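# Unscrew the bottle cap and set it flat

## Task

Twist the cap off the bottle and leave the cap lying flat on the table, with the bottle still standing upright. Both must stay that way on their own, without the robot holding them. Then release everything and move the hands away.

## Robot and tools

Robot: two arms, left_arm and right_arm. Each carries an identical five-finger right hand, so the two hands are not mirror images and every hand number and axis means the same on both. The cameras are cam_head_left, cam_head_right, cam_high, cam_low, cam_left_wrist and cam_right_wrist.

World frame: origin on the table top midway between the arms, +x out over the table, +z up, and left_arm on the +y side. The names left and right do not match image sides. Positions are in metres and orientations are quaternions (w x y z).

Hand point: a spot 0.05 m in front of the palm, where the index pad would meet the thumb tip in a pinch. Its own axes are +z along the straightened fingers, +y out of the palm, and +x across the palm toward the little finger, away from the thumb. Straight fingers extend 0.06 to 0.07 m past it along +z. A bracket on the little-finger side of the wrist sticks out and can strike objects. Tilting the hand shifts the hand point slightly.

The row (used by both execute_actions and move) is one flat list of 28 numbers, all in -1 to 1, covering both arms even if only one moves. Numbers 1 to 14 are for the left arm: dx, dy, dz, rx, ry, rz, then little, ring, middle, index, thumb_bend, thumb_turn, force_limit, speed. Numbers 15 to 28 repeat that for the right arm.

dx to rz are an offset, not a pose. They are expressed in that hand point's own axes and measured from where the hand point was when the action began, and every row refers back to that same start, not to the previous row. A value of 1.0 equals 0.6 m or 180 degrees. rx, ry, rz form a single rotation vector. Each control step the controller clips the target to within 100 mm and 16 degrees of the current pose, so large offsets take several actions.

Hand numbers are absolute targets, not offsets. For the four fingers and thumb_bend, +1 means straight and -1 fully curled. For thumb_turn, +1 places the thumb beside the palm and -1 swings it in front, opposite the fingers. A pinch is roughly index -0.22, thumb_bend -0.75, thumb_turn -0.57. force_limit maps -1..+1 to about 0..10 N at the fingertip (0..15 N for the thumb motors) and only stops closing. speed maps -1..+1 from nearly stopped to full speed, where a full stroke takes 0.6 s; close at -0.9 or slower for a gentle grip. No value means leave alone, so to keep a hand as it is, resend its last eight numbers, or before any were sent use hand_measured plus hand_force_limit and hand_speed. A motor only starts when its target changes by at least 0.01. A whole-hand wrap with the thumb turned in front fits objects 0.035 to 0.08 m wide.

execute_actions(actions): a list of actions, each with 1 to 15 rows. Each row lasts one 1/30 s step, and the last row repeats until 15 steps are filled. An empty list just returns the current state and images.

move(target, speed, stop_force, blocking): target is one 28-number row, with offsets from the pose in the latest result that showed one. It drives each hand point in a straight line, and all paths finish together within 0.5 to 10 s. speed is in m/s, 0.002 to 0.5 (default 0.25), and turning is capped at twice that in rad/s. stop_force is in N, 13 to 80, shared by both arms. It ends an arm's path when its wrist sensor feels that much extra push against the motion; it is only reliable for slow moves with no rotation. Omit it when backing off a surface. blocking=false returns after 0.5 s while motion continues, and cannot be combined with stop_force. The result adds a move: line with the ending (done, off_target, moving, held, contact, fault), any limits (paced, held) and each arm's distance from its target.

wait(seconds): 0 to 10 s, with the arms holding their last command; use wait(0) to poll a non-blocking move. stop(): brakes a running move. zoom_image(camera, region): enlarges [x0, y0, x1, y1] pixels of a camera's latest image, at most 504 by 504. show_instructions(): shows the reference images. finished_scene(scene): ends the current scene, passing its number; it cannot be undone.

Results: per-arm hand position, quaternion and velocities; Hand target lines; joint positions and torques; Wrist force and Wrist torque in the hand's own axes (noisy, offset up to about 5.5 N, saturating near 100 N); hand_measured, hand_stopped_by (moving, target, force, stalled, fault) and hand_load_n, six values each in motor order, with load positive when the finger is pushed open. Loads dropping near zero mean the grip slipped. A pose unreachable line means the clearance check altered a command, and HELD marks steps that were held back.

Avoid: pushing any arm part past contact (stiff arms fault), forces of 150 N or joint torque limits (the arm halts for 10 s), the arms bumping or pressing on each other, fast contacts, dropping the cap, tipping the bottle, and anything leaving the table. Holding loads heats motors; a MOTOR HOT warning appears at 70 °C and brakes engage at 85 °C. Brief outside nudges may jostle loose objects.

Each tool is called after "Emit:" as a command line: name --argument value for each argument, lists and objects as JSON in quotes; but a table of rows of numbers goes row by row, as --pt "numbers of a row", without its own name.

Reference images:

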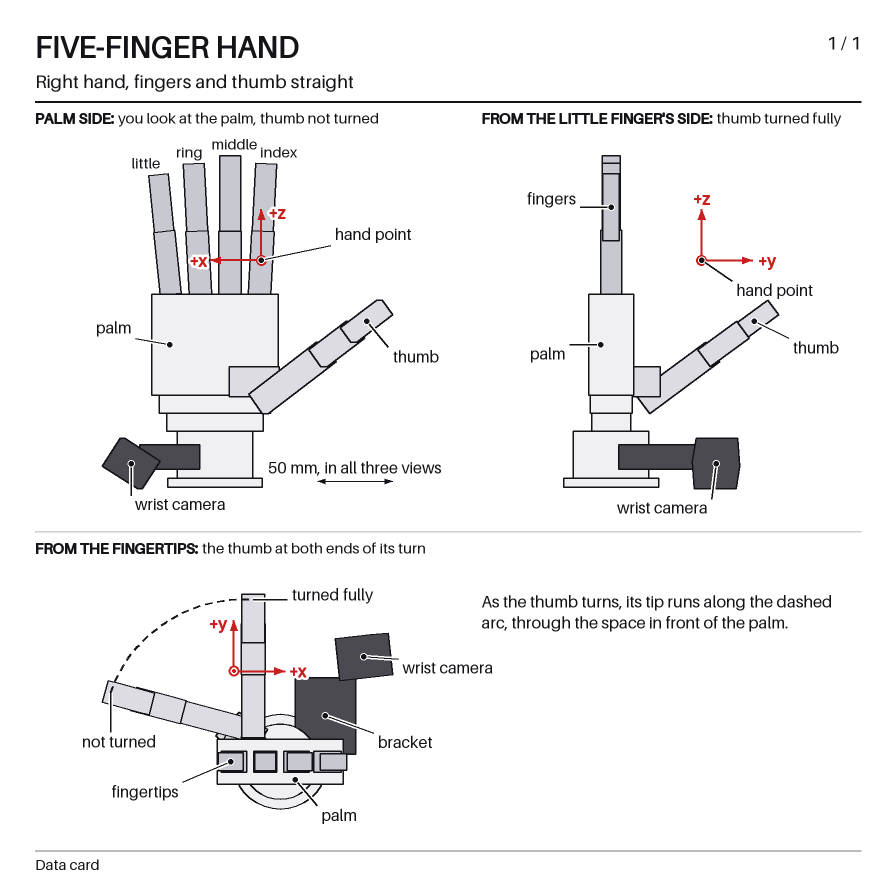

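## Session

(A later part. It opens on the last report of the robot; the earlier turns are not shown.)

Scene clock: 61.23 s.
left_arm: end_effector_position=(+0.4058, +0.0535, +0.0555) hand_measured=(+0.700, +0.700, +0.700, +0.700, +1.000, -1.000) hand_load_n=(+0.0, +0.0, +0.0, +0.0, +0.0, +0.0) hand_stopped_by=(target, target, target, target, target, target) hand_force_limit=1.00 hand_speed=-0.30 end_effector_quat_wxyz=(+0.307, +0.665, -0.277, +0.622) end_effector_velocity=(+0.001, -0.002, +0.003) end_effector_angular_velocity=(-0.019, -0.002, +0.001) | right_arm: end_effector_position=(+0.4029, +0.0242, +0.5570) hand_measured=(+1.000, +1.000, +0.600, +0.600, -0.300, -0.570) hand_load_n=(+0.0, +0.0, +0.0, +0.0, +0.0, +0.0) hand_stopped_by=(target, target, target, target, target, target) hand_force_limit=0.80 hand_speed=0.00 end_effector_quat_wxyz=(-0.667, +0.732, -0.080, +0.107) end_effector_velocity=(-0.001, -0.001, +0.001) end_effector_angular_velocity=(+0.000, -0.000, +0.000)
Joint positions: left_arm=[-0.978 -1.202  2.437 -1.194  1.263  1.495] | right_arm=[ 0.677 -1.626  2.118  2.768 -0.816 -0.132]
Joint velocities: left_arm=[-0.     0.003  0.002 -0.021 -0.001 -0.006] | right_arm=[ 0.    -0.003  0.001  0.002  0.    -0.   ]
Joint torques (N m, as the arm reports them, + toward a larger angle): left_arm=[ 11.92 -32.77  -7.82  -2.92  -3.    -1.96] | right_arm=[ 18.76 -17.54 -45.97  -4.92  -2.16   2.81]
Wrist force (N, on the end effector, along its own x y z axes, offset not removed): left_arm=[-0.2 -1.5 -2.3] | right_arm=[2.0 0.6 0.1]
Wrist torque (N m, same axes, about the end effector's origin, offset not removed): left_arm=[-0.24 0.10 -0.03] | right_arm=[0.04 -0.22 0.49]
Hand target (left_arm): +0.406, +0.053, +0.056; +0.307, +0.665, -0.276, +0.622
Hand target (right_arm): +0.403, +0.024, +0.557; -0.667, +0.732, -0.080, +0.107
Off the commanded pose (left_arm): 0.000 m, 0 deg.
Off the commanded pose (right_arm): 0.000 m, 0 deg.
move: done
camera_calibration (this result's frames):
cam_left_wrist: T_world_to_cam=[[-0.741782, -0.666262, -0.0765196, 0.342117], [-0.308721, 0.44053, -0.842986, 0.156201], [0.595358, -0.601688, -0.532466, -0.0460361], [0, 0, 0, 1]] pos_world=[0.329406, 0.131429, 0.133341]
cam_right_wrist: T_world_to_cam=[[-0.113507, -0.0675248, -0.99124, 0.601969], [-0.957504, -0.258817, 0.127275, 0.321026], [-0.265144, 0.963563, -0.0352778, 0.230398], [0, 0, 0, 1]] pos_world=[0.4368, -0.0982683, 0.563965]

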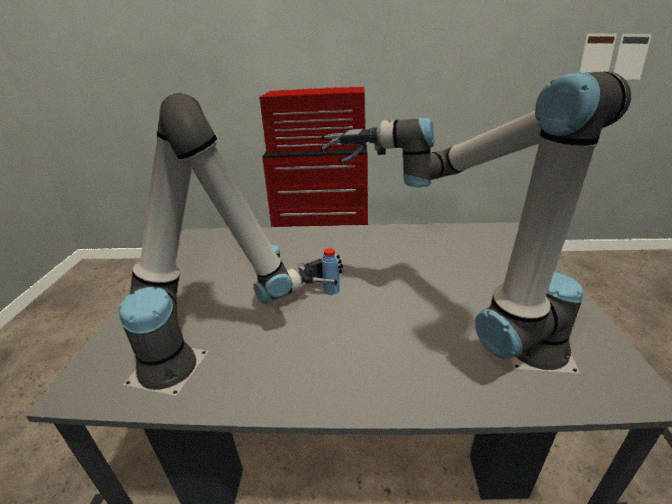

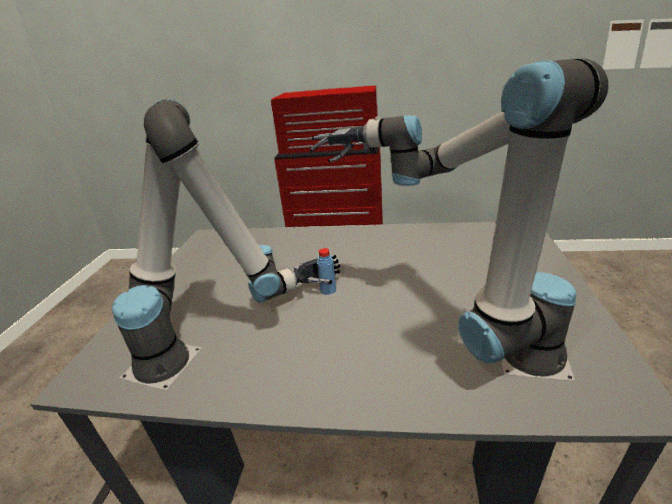

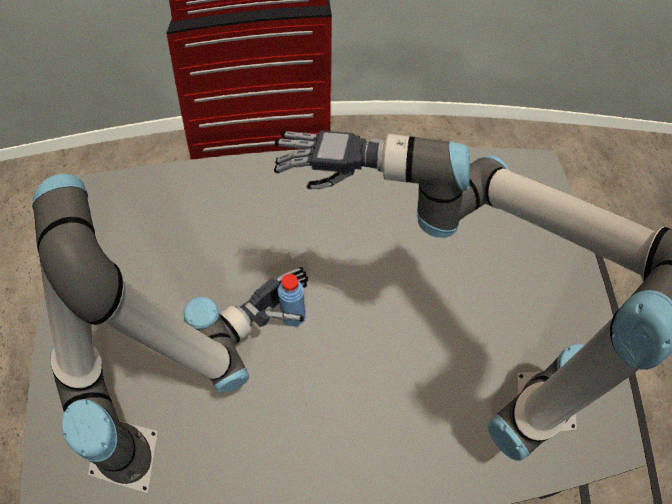

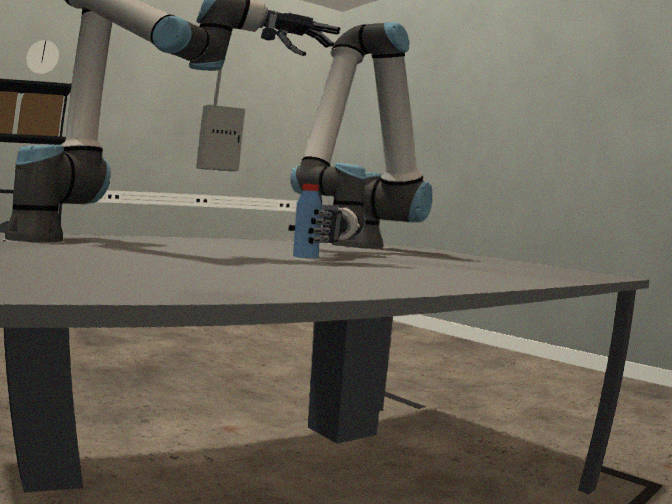

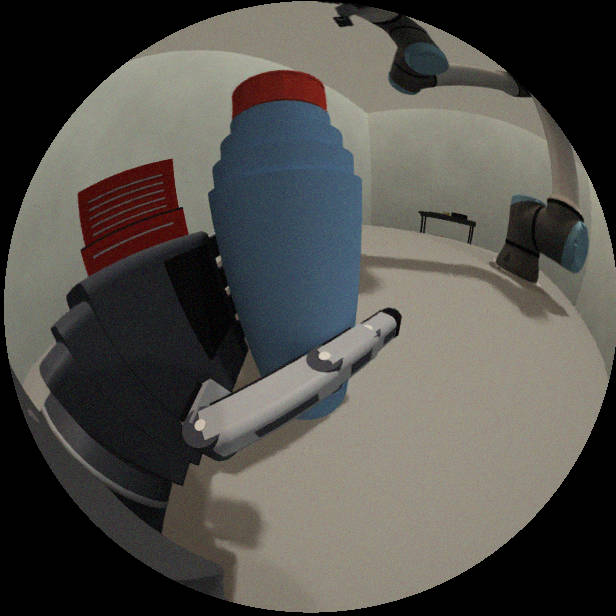

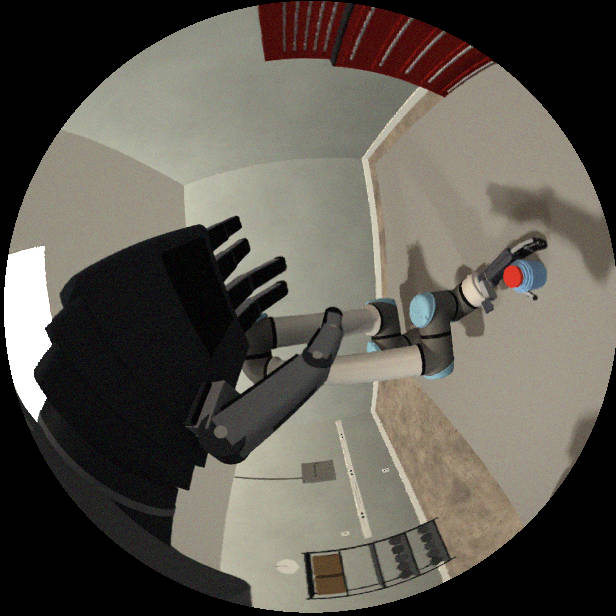

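Emit:
move --target '[0,0,0,0,0,0,-1,-1,-1,-1,-1,-1,1,-0.3, -0.03,0.55,0.137,0.03,0,0,1,1,0.6,0.6,-0.3,-0.57,0.8,0]' --speed 0.25

Scene clock: 63.47 s.
left_arm: end_effector_position=(+0.4058, +0.0535, +0.0555) hand_measured=(-0.030, +0.008, +0.048, +0.086, +0.614, -1.000) hand_load_n=(+11.5, +8.0, +4.0, +3.5, +19.0, +3.5) hand_stopped_by=(force, force, force, force, force, target) hand_force_limit=1.00 hand_speed=-0.30 end_effector_quat_wxyz=(+0.307, +0.665, -0.277, +0.622) end_effector_velocity=(-0.000, +0.000, -0.001) end_effector_angular_velocity=(+0.003, +0.001, -0.000) | right_arm: end_effector_position=(+0.4165, +0.0762, +0.2206) hand_measured=(+1.000, +1.000, +0.600, +0.600, -0.300, -0.570) hand_load_n=(+0.0, +0.0, +0.0, +0.0, +0.0, +0.0) hand_stopped_by=(target, target, target, target, target, target) hand_force_limit=0.80 hand_speed=0.00 end_effector_quat_wxyz=(+0.701, -0.700, +0.075, -0.111) end_effector_velocity=(+0.001, +0.001, -0.003) end_effector_angular_velocity=(+0.002, +0.000, -0.001)
Joint positions: left_arm=[-0.978 -1.202  2.437 -1.194  1.263  1.495] | right_arm=[ 0.738 -0.999  2.212  1.918 -0.869 -0.044]
Joint velocities: left_arm=[-0.     0.001 -0.     0.002  0.    -0.   ] | right_arm=[ 0.     0.008 -0.002 -0.009 -0.001  0.003]
Joint torques (N m, as the arm reports them, + toward a larger angle): left_arm=[  8.57 -46.03 -18.48   3.06   2.7    2.39] | right_arm=[ 19.8  -48.   -30.54  -5.07  -3.14   3.41]
Wrist force (N, on the end effector, along its own x y z axes, offset not removed): left_arm=[15.0 0.2 -2.3] | right_arm=[3.8 -3.7 0.8]
Wrist torque (N m, same axes, about the end effector's origin, offset not removed): left_arm=[0.05 -0.69 0.10] | right_arm=[-0.62 -0.44 0.08]
Hand target (left_arm): +0.406, +0.054, +0.055; +0.307, +0.665, -0.277, +0.622
Hand target (right_arm): +0.417, +0.076, +0.220; +0.701, -0.700, +0.075, -0.111
Off the commanded pose (left_arm): 0.000 m, 0 deg.
Off the commanded pose (right_arm): 0.001 m, 0 deg.
move: done
camera_calibration (this result's frames):
cam_left_wrist: T_world_to_cam=[[-0.741777, -0.666267, -0.0765157, 0.342118], [-0.30872, 0.44052, -0.842991, 0.156206], [0.595364, -0.60169, -0.532458, -0.0460401], [0, 0, 0, 1]] pos_world=[0.32941, 0.131428, 0.133344]
cam_right_wrist: T_world_to_cam=[[-0.0890256, 0.0219125, -0.995788, 0.257486], [-0.958748, -0.272854, 0.0797099, 0.402385], [-0.269958, 0.961806, 0.0452995, 0.156355], [0, 0, 0, 1]] pos_world=[0.450917, -0.0462337, 0.217245]

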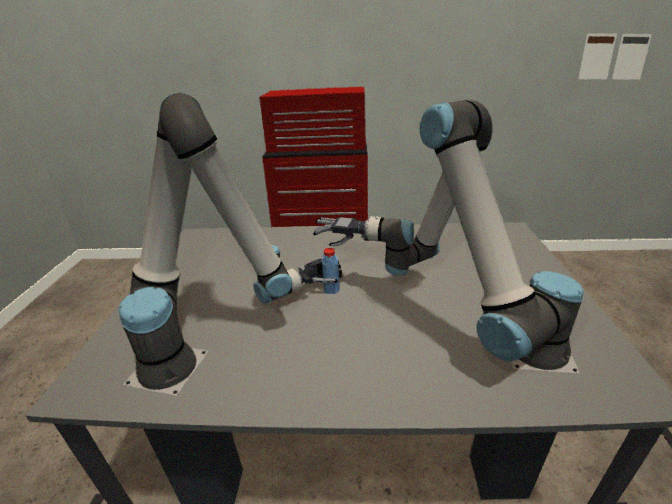

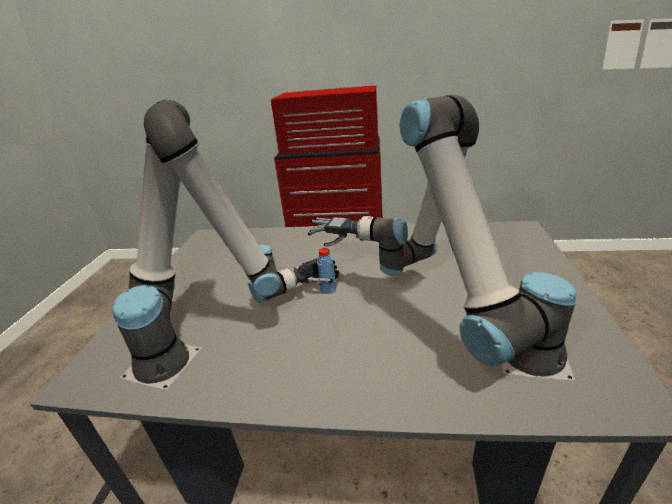

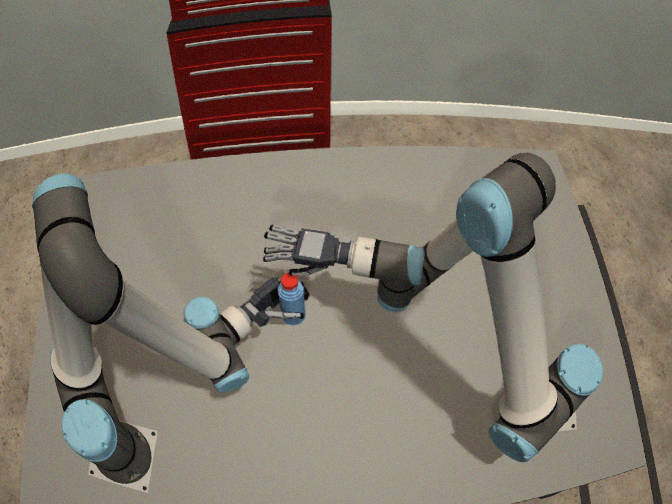

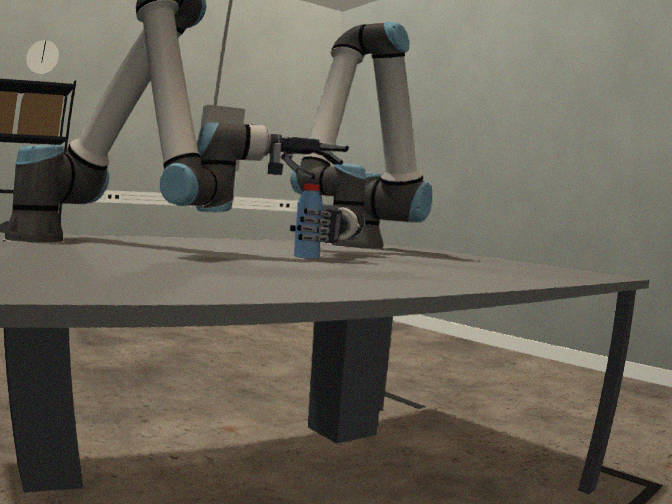

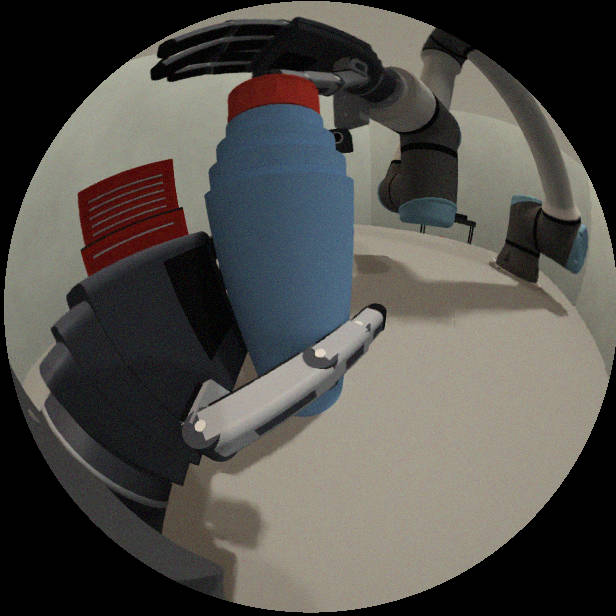

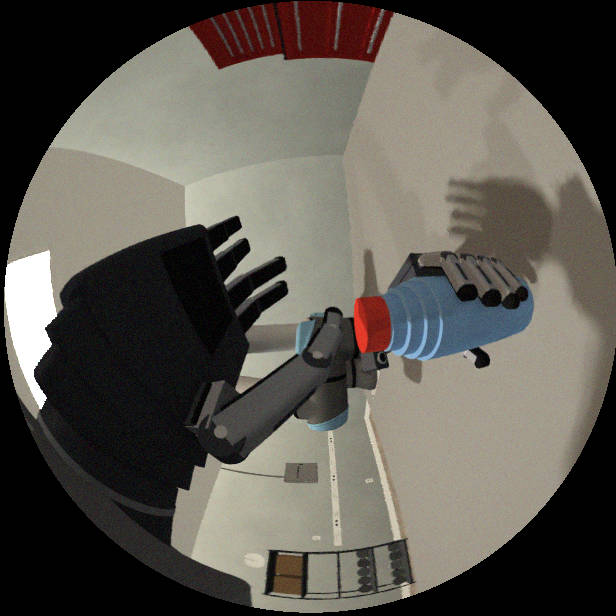

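Emit:
move --target '[0,0,0,0,0,0,-1,-1,-1,-1,-1,-1,1,-0.3, -0.025,0,-0.045,0,0,0,1,1,0.6,0.6,-0.3,-0.57,0.8,0]' --speed 0.1

Emit:
move --target '[0,0,0,0,0,0,-1,-1,-1,-1,-1,-1,1,-0.3, 0,0.055,0,0,0,0,1,1,0.6,0.6,-0.3,-0.57,0.8,0]' --speed 0.04 --stop_force 13

Emit:
move --target '[0,0,0,0,0,0,-1,-1,-1,-1,-1,-1,1,-0.3, 0,0,0,0,0,0,1,1,-0.6,-0.6,-0.3,-0.57,0.8,-0.3]'

Scene clock: 64.70 s.
left_arm: end_effector_position=(+0.4058, +0.0535, +0.0555) hand_measured=(-0.030, +0.008, +0.048, +0.086, +0.614, -1.000) hand_load_n=(+11.5, +8.0, +4.0, +3.5, +19.0, +3.5) hand_stopped_by=(force, force, force, force, force, target) hand_force_limit=1.00 hand_speed=-0.30 end_effector_quat_wxyz=(+0.307, +0.665, -0.277, +0.622) end_effector_velocity=(+0.001, -0.001, +0.000) end_effector_angular_velocity=(-0.002, -0.001, +0.001) | right_arm: end_effector_position=(+0.3952, +0.0543, +0.2195) hand_measured=(+1.000, +1.000, +0.600, +0.600, -0.300, -0.570) hand_load_n=(+0.0, +0.0, +0.0, +0.0, +0.0, +0.0) hand_stopped_by=(target, target, target, target, target, target) hand_force_limit=0.80 hand_speed=0.00 end_effector_quat_wxyz=(+0.701, -0.700, +0.075, -0.111) end_effector_velocity=(-0.002, -0.002, +0.001) end_effector_angular_velocity=(+0.001, -0.001, +0.000)
Joint positions: left_arm=[-0.978 -1.202  2.437 -1.194  1.263  1.495] | right_arm=[ 0.726 -1.019  2.273  1.877 -0.857 -0.044]
Joint velocities: left_arm=[ 0.     0.001 -0.001 -0.001 -0.    -0.   ] | right_arm=[-0.001 -0.004  0.005 -0.002  0.001 -0.   ]
Joint torques (N m, as the arm reports them, + toward a larger angle): left_arm=[  8.1  -43.69 -18.16   3.     2.75   2.37] | right_arm=[-15.45 -71.78  -2.18  -4.51   3.41  -2.97]
Wrist force (N, on the end effector, along its own x y z axes, offset not removed): left_arm=[11.4 0.1 -3.5] | right_arm=[-1.0 -2.7 -6.5]
Wrist torque (N m, same axes, about the end effector's origin, offset not removed): left_arm=[0.01 -0.13 -0.16] | right_arm=[-0.18 0.43 0.18]
Hand target (left_arm): +0.406, +0.054, +0.055; +0.307, +0.665, -0.277, +0.622
Hand target (right_arm): +0.395, +0.054, +0.220; +0.701, -0.700, +0.075, -0.111
Off the commanded pose (left_arm): 0.000 m, 0 deg.
Off the commanded pose (right_arm): 0.000 m, 0 deg.
move: done
camera_calibration (this result's frames):
cam_left_wrist: T_world_to_cam=[[-0.741778, -0.666266, -0.0765178, 0.342118], [-0.308721, 0.440524, -0.842989, 0.156205], [0.595362, -0.601688, -0.532461, -0.0460394], [0, 0, 0, 1]] pos_world=[0.32941, 0.131428, 0.133343]
cam_right_wrist: T_world_to_cam=[[-0.0890131, 0.0219111, -0.995789, 0.255062], [-0.958749, -0.272853, 0.0796983, 0.376087], [-0.269958, 0.961806, 0.0452948, 0.171763], [0, 0, 0, 1]] pos_world=[0.429646, -0.0681746, 0.216234]

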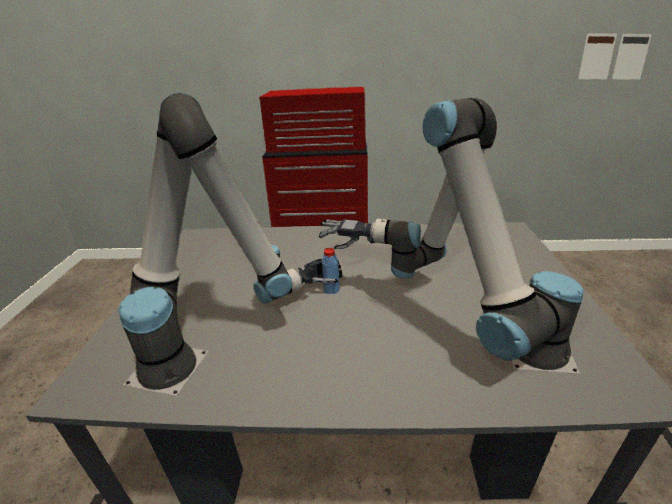

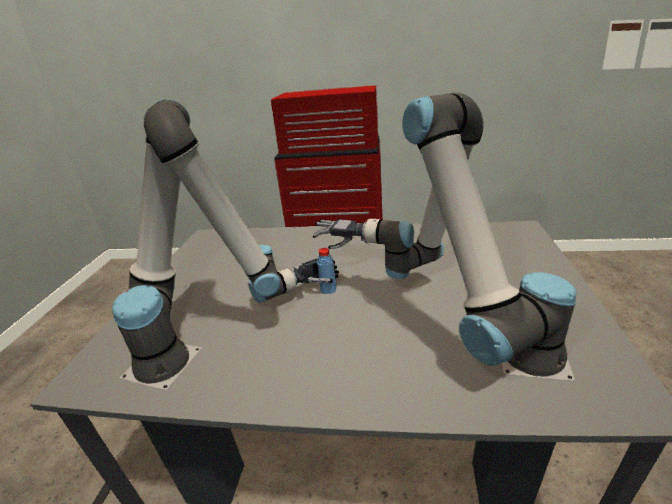

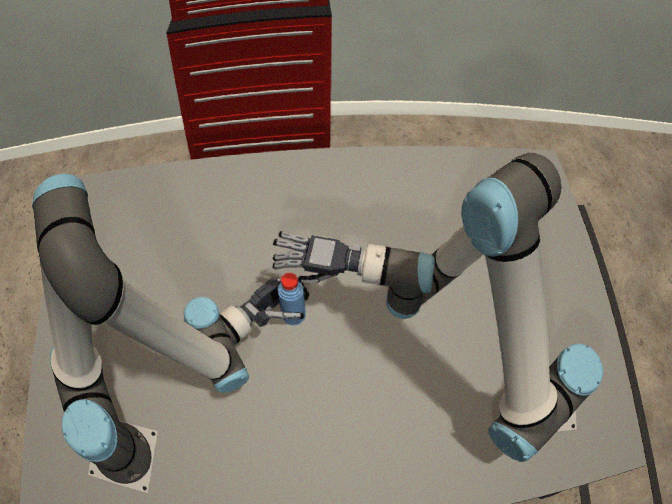

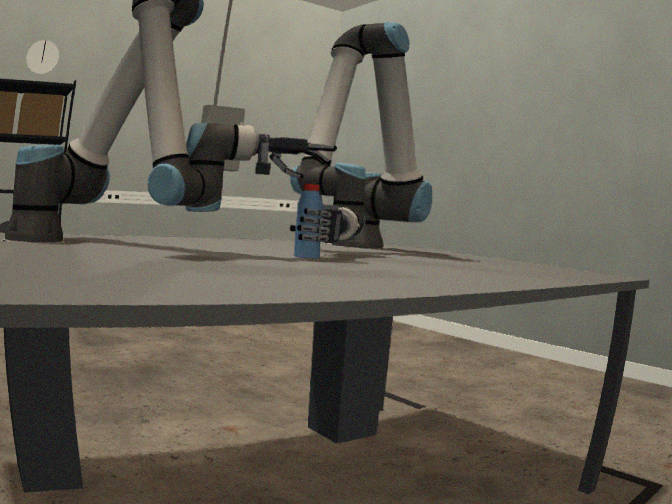

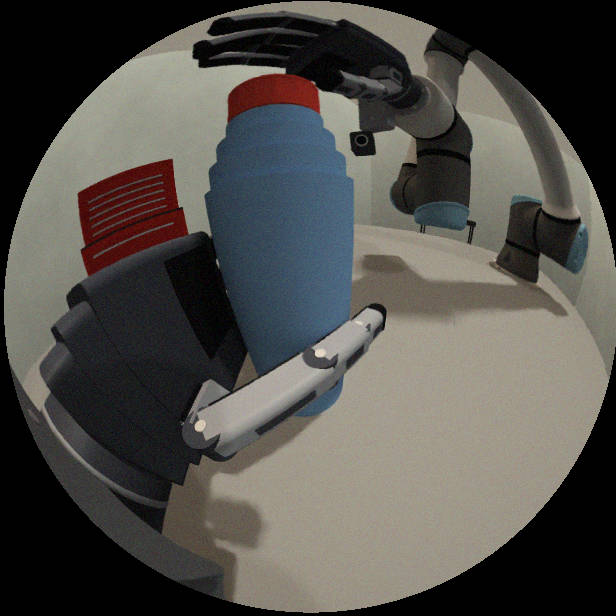

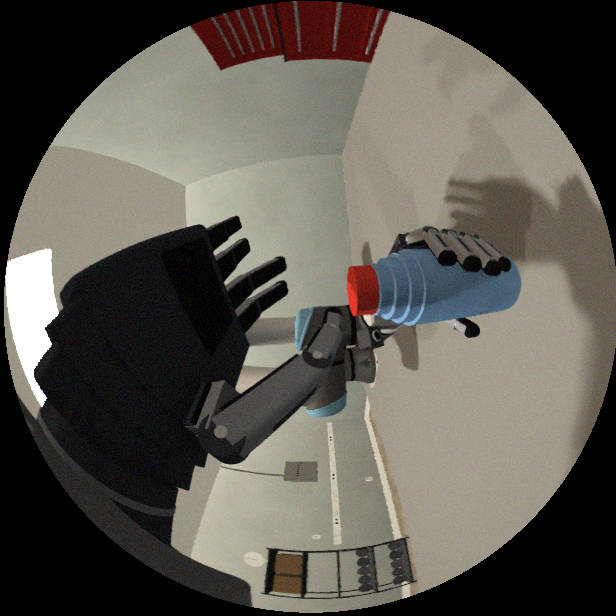

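Scene clock: 65.93 s.
left_arm: end_effector_position=(+0.4058, +0.0535, +0.0555) hand_measured=(-0.030, +0.008, +0.048, +0.086, +0.614, -1.000) hand_load_n=(+11.5, +8.0, +4.0, +3.5, +19.0, +3.5) hand_stopped_by=(force, force, force, force, force, target) hand_force_limit=1.00 hand_speed=-0.30 end_effector_quat_wxyz=(+0.307, +0.665, -0.277, +0.622) end_effector_velocity=(+0.000, -0.000, +0.000) end_effector_angular_velocity=(-0.001, -0.000, -0.000) | right_arm: end_effector_position=(+0.3969, +0.0541, +0.1869) hand_measured=(+1.000, +1.000, +0.600, +0.600, -0.300, -0.570) hand_load_n=(+0.0, +0.0, +0.0, +0.0, +0.0, +0.0) hand_stopped_by=(target, target, target, target, target, target) hand_force_limit=0.80 hand_speed=0.00 end_effector_quat_wxyz=(+0.701, -0.700, +0.075, -0.111) end_effector_velocity=(-0.000, +0.000, -0.001) end_effector_angular_velocity=(+0.002, -0.001, +0.000)
Joint positions: left_arm=[-0.978 -1.202  2.437 -1.194  1.263  1.495] | right_arm=[ 0.723 -0.951  2.266  1.816 -0.855 -0.044]
Joint velocities: left_arm=[ 0.    -0.    -0.     0.     0.001 -0.   ] | right_arm=[-0.     0.004 -0.001 -0.006  0.     0.002]
Joint torques (N m, as the arm reports them, + toward a larger angle): left_arm=[  8.16 -44.48 -19.     2.76   2.61   2.07] | right_arm=[-15.28 -44.87 -26.28  -4.89   2.82   3.62]
Wrist force (N, on the end effector, along its own x y z axes, offset not removed): left_arm=[14.2 0.4 -6.0] | right_arm=[-0.1 -11.4 0.4]
Wrist torque (N m, same axes, about the end effector's origin, offset not removed): left_arm=[0.22 -0.44 0.00] | right_arm=[-1.95 0.19 -0.14]
Hand target (left_arm): +0.406, +0.054, +0.055; +0.307, +0.665, -0.277, +0.622
Hand target (right_arm): +0.397, +0.054, +0.187; +0.701, -0.700, +0.075, -0.111
Off the commanded pose (left_arm): 0.000 m, 0 deg.
Off the commanded pose (right_arm): 0.000 m, 0 deg.
move: done
camera_calibration (this result's frames):
cam_left_wrist: T_world_to_cam=[[-0.741778, -0.666266, -0.0765177, 0.342118], [-0.308721, 0.440524, -0.842989, 0.156205], [0.595363, -0.601688, -0.532461, -0.0460395], [0, 0, 0, 1]] pos_world=[0.32941, 0.131428, 0.133343]
cam_right_wrist: T_world_to_cam=[[-0.0888687, 0.0218317, -0.995804, 0.222619], [-0.958761, -0.272846, 0.0795811, 0.380309], [-0.269964, 0.96181, 0.0451789, 0.173915], [0, 0, 0, 1]] pos_world=[0.43136, -0.0683672, 0.183562]

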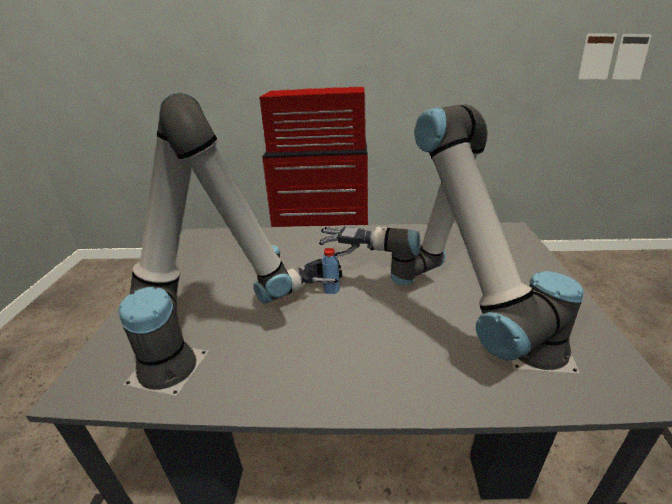

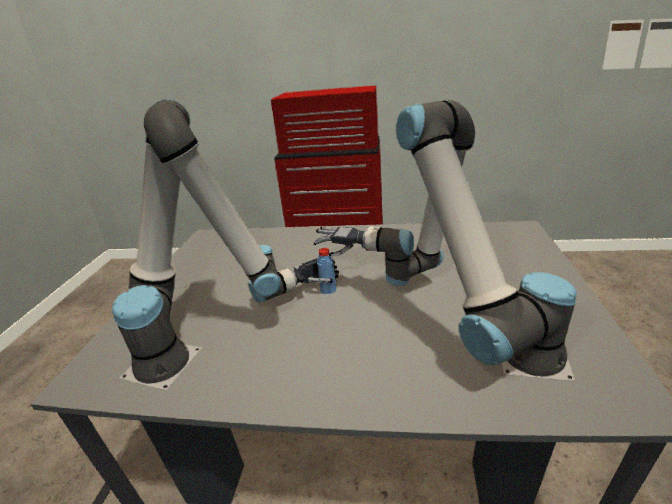

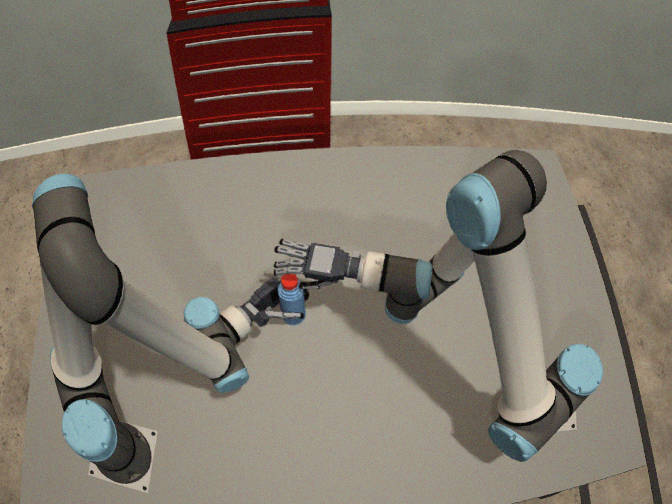

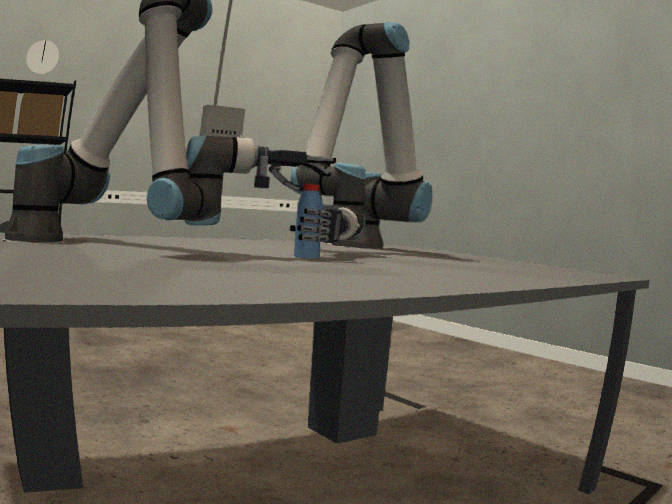

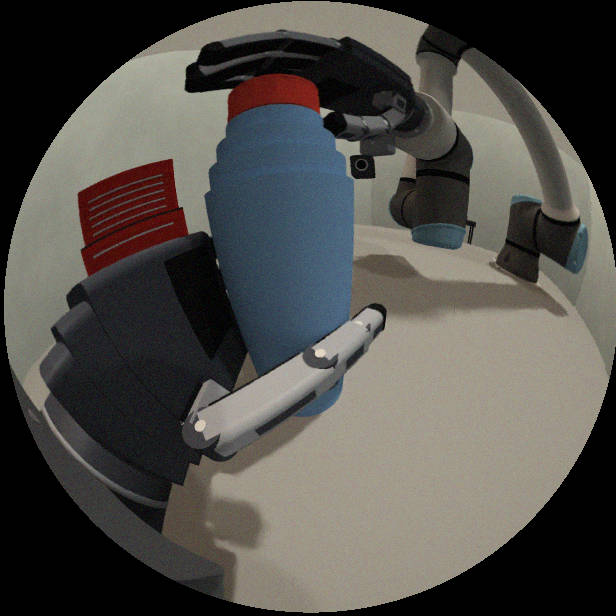

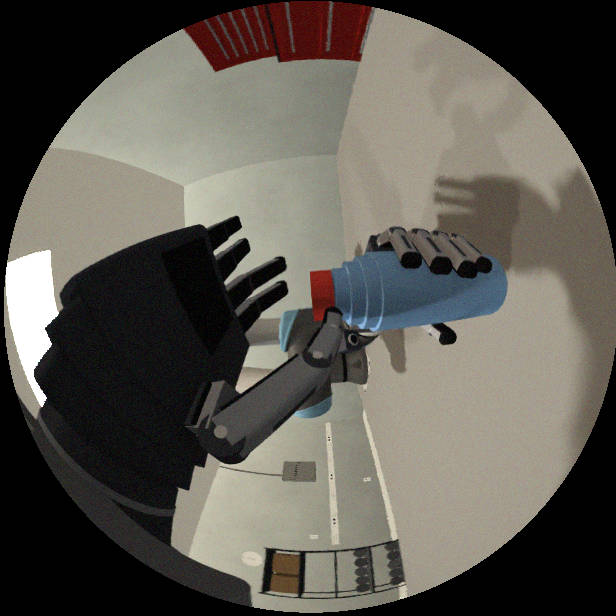

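Scene clock: 66.60 s.
left_arm: end_effector_position=(+0.4057, +0.0535, +0.0555) hand_measured=(-0.030, +0.008, +0.048, +0.086, +0.614, -1.000) hand_load_n=(+12.5, +8.5, +4.0, +3.0, +19.5, +4.0) hand_stopped_by=(force, force, force, force, force, target) hand_force_limit=1.00 hand_speed=-0.30 end_effector_quat_wxyz=(+0.307, +0.665, -0.277, +0.622) end_effector_velocity=(+0.000, +0.000, +0.001) end_effector_angular_velocity=(-0.001, -0.000, +0.000) | right_arm: end_effector_position=(+0.3970, +0.0541, +0.1870) hand_measured=(+1.000, +1.000, +0.182, +0.140, -0.300, -0.570) hand_load_n=(+0.0, +0.0, +10.0, +8.0, +0.0, +0.0) hand_stopped_by=(target, target, force, force, target, target) hand_force_limit=0.80 hand_speed=-0.30 end_effector_quat_wxyz=(+0.701, -0.700, +0.075, -0.111) end_effector_velocity=(+0.000, +0.000, -0.002) end_effector_angular_velocity=(-0.002, +0.003, -0.000)
Joint positions: left_arm=[-0.978 -1.202  2.437 -1.194  1.264  1.495] | right_arm=[ 0.723 -0.951  2.266  1.816 -0.855 -0.044]
Joint velocities: left_arm=[ 0.    -0.001  0.    -0.    -0.     0.   ] | right_arm=[ 0.     0.002  0.     0.002 -0.     0.   ]
Joint torques (N m, as the arm reports them, + toward a larger angle): left_arm=[  9.83 -44.58 -12.     2.8   -1.16   2.  ] | right_arm=[-14.4  -60.33 -10.24   5.19   3.34  -2.33]
Wrist force (N, on the end effector, along its own x y z axes, offset not removed): left_arm=[9.5 6.8 1.0] | right_arm=[-2.5 -15.4 4.9]
Wrist torque (N m, same axes, about the end effector's origin, offset not removed): left_arm=[-0.10 -0.90 0.27] | right_arm=[0.77 0.91 -0.09]
Hand target (left_arm): +0.406, +0.054, +0.055; +0.307, +0.665, -0.277, +0.622
Hand target (right_arm): +0.397, +0.054, +0.187; +0.701, -0.700, +0.075, -0.111
Off the commanded pose (left_arm): 0.000 m, 0 deg.
Off the commanded pose (right_arm): 0.000 m, 0 deg.
move: done
camera_calibration (this result's frames):
cam_left_wrist: T_world_to_cam=[[-0.74186, -0.666175, -0.0765111, 0.342101], [-0.308636, 0.440523, -0.84302, 0.156217], [0.595304, -0.601789, -0.532413, -0.0460251], [0, 0, 0, 1]] pos_world=[0.329405, 0.131385, 0.133364]
cam_right_wrist: T_world_to_cam=[[-0.0886964, 0.0220107, -0.995815, 0.222639], [-0.958774, -0.272861, 0.0793661, 0.380408], [-0.269972, 0.961802, 0.045305, 0.173871], [0, 0, 0, 1]] pos_world=[0.431413, -0.0683309, 0.183639]

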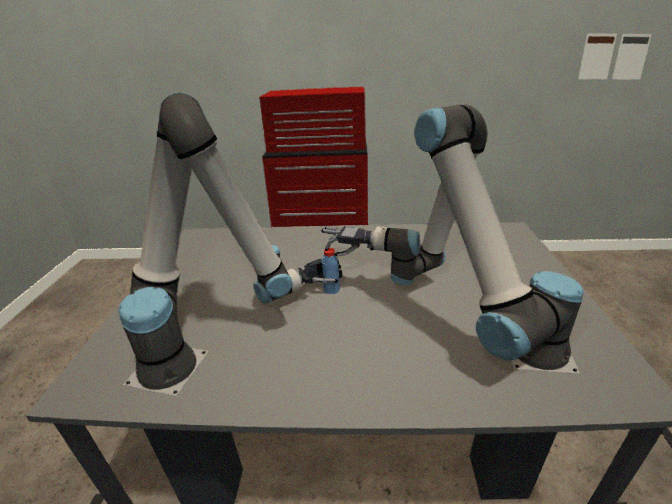

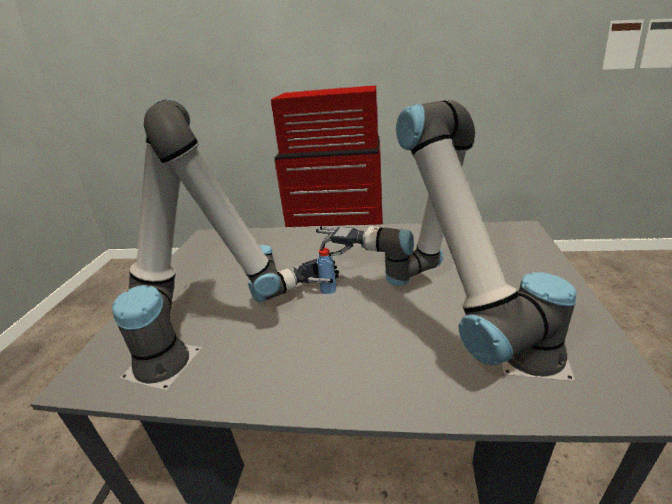

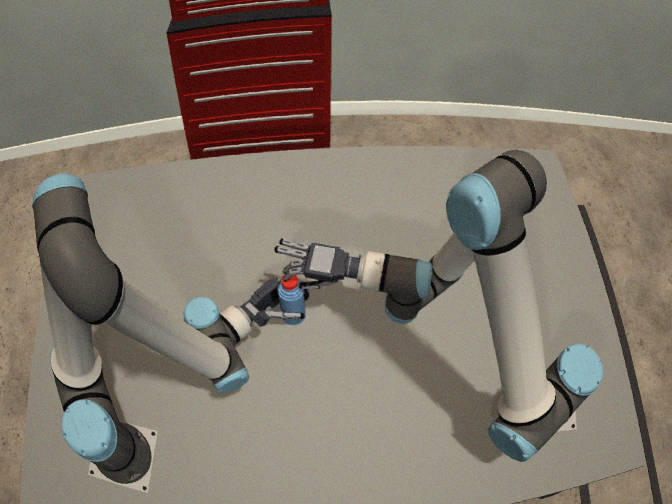

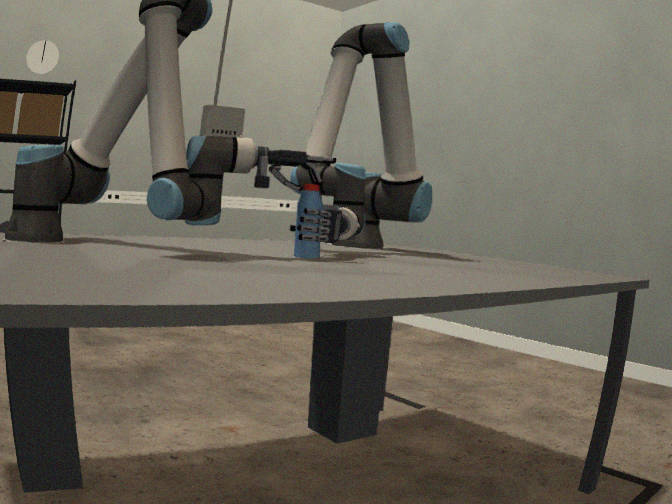

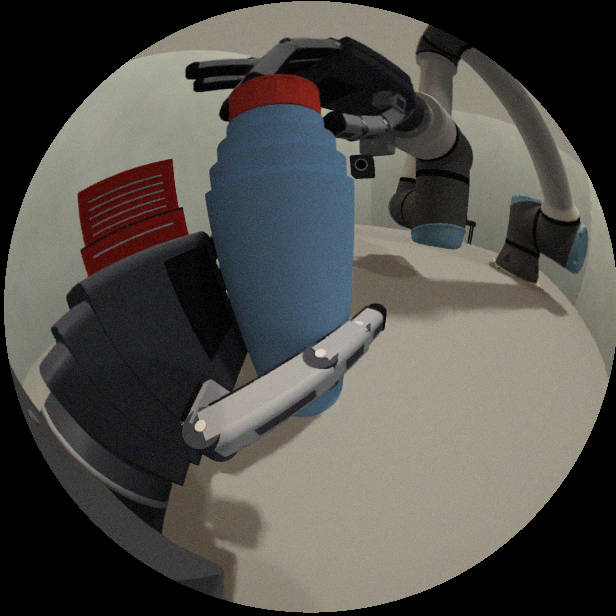

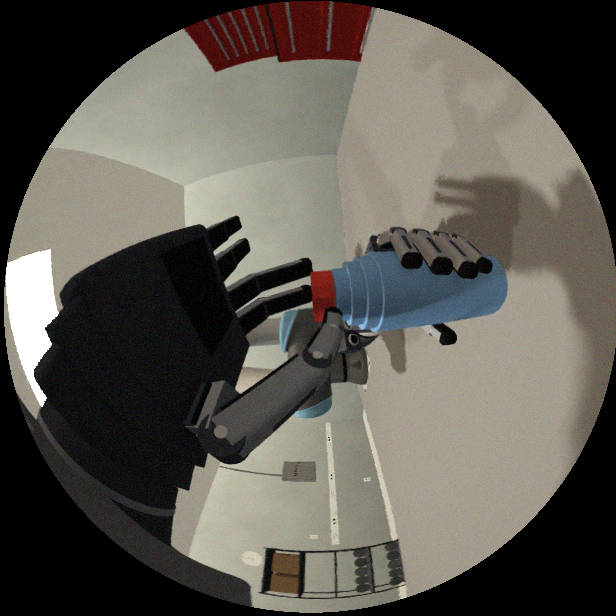

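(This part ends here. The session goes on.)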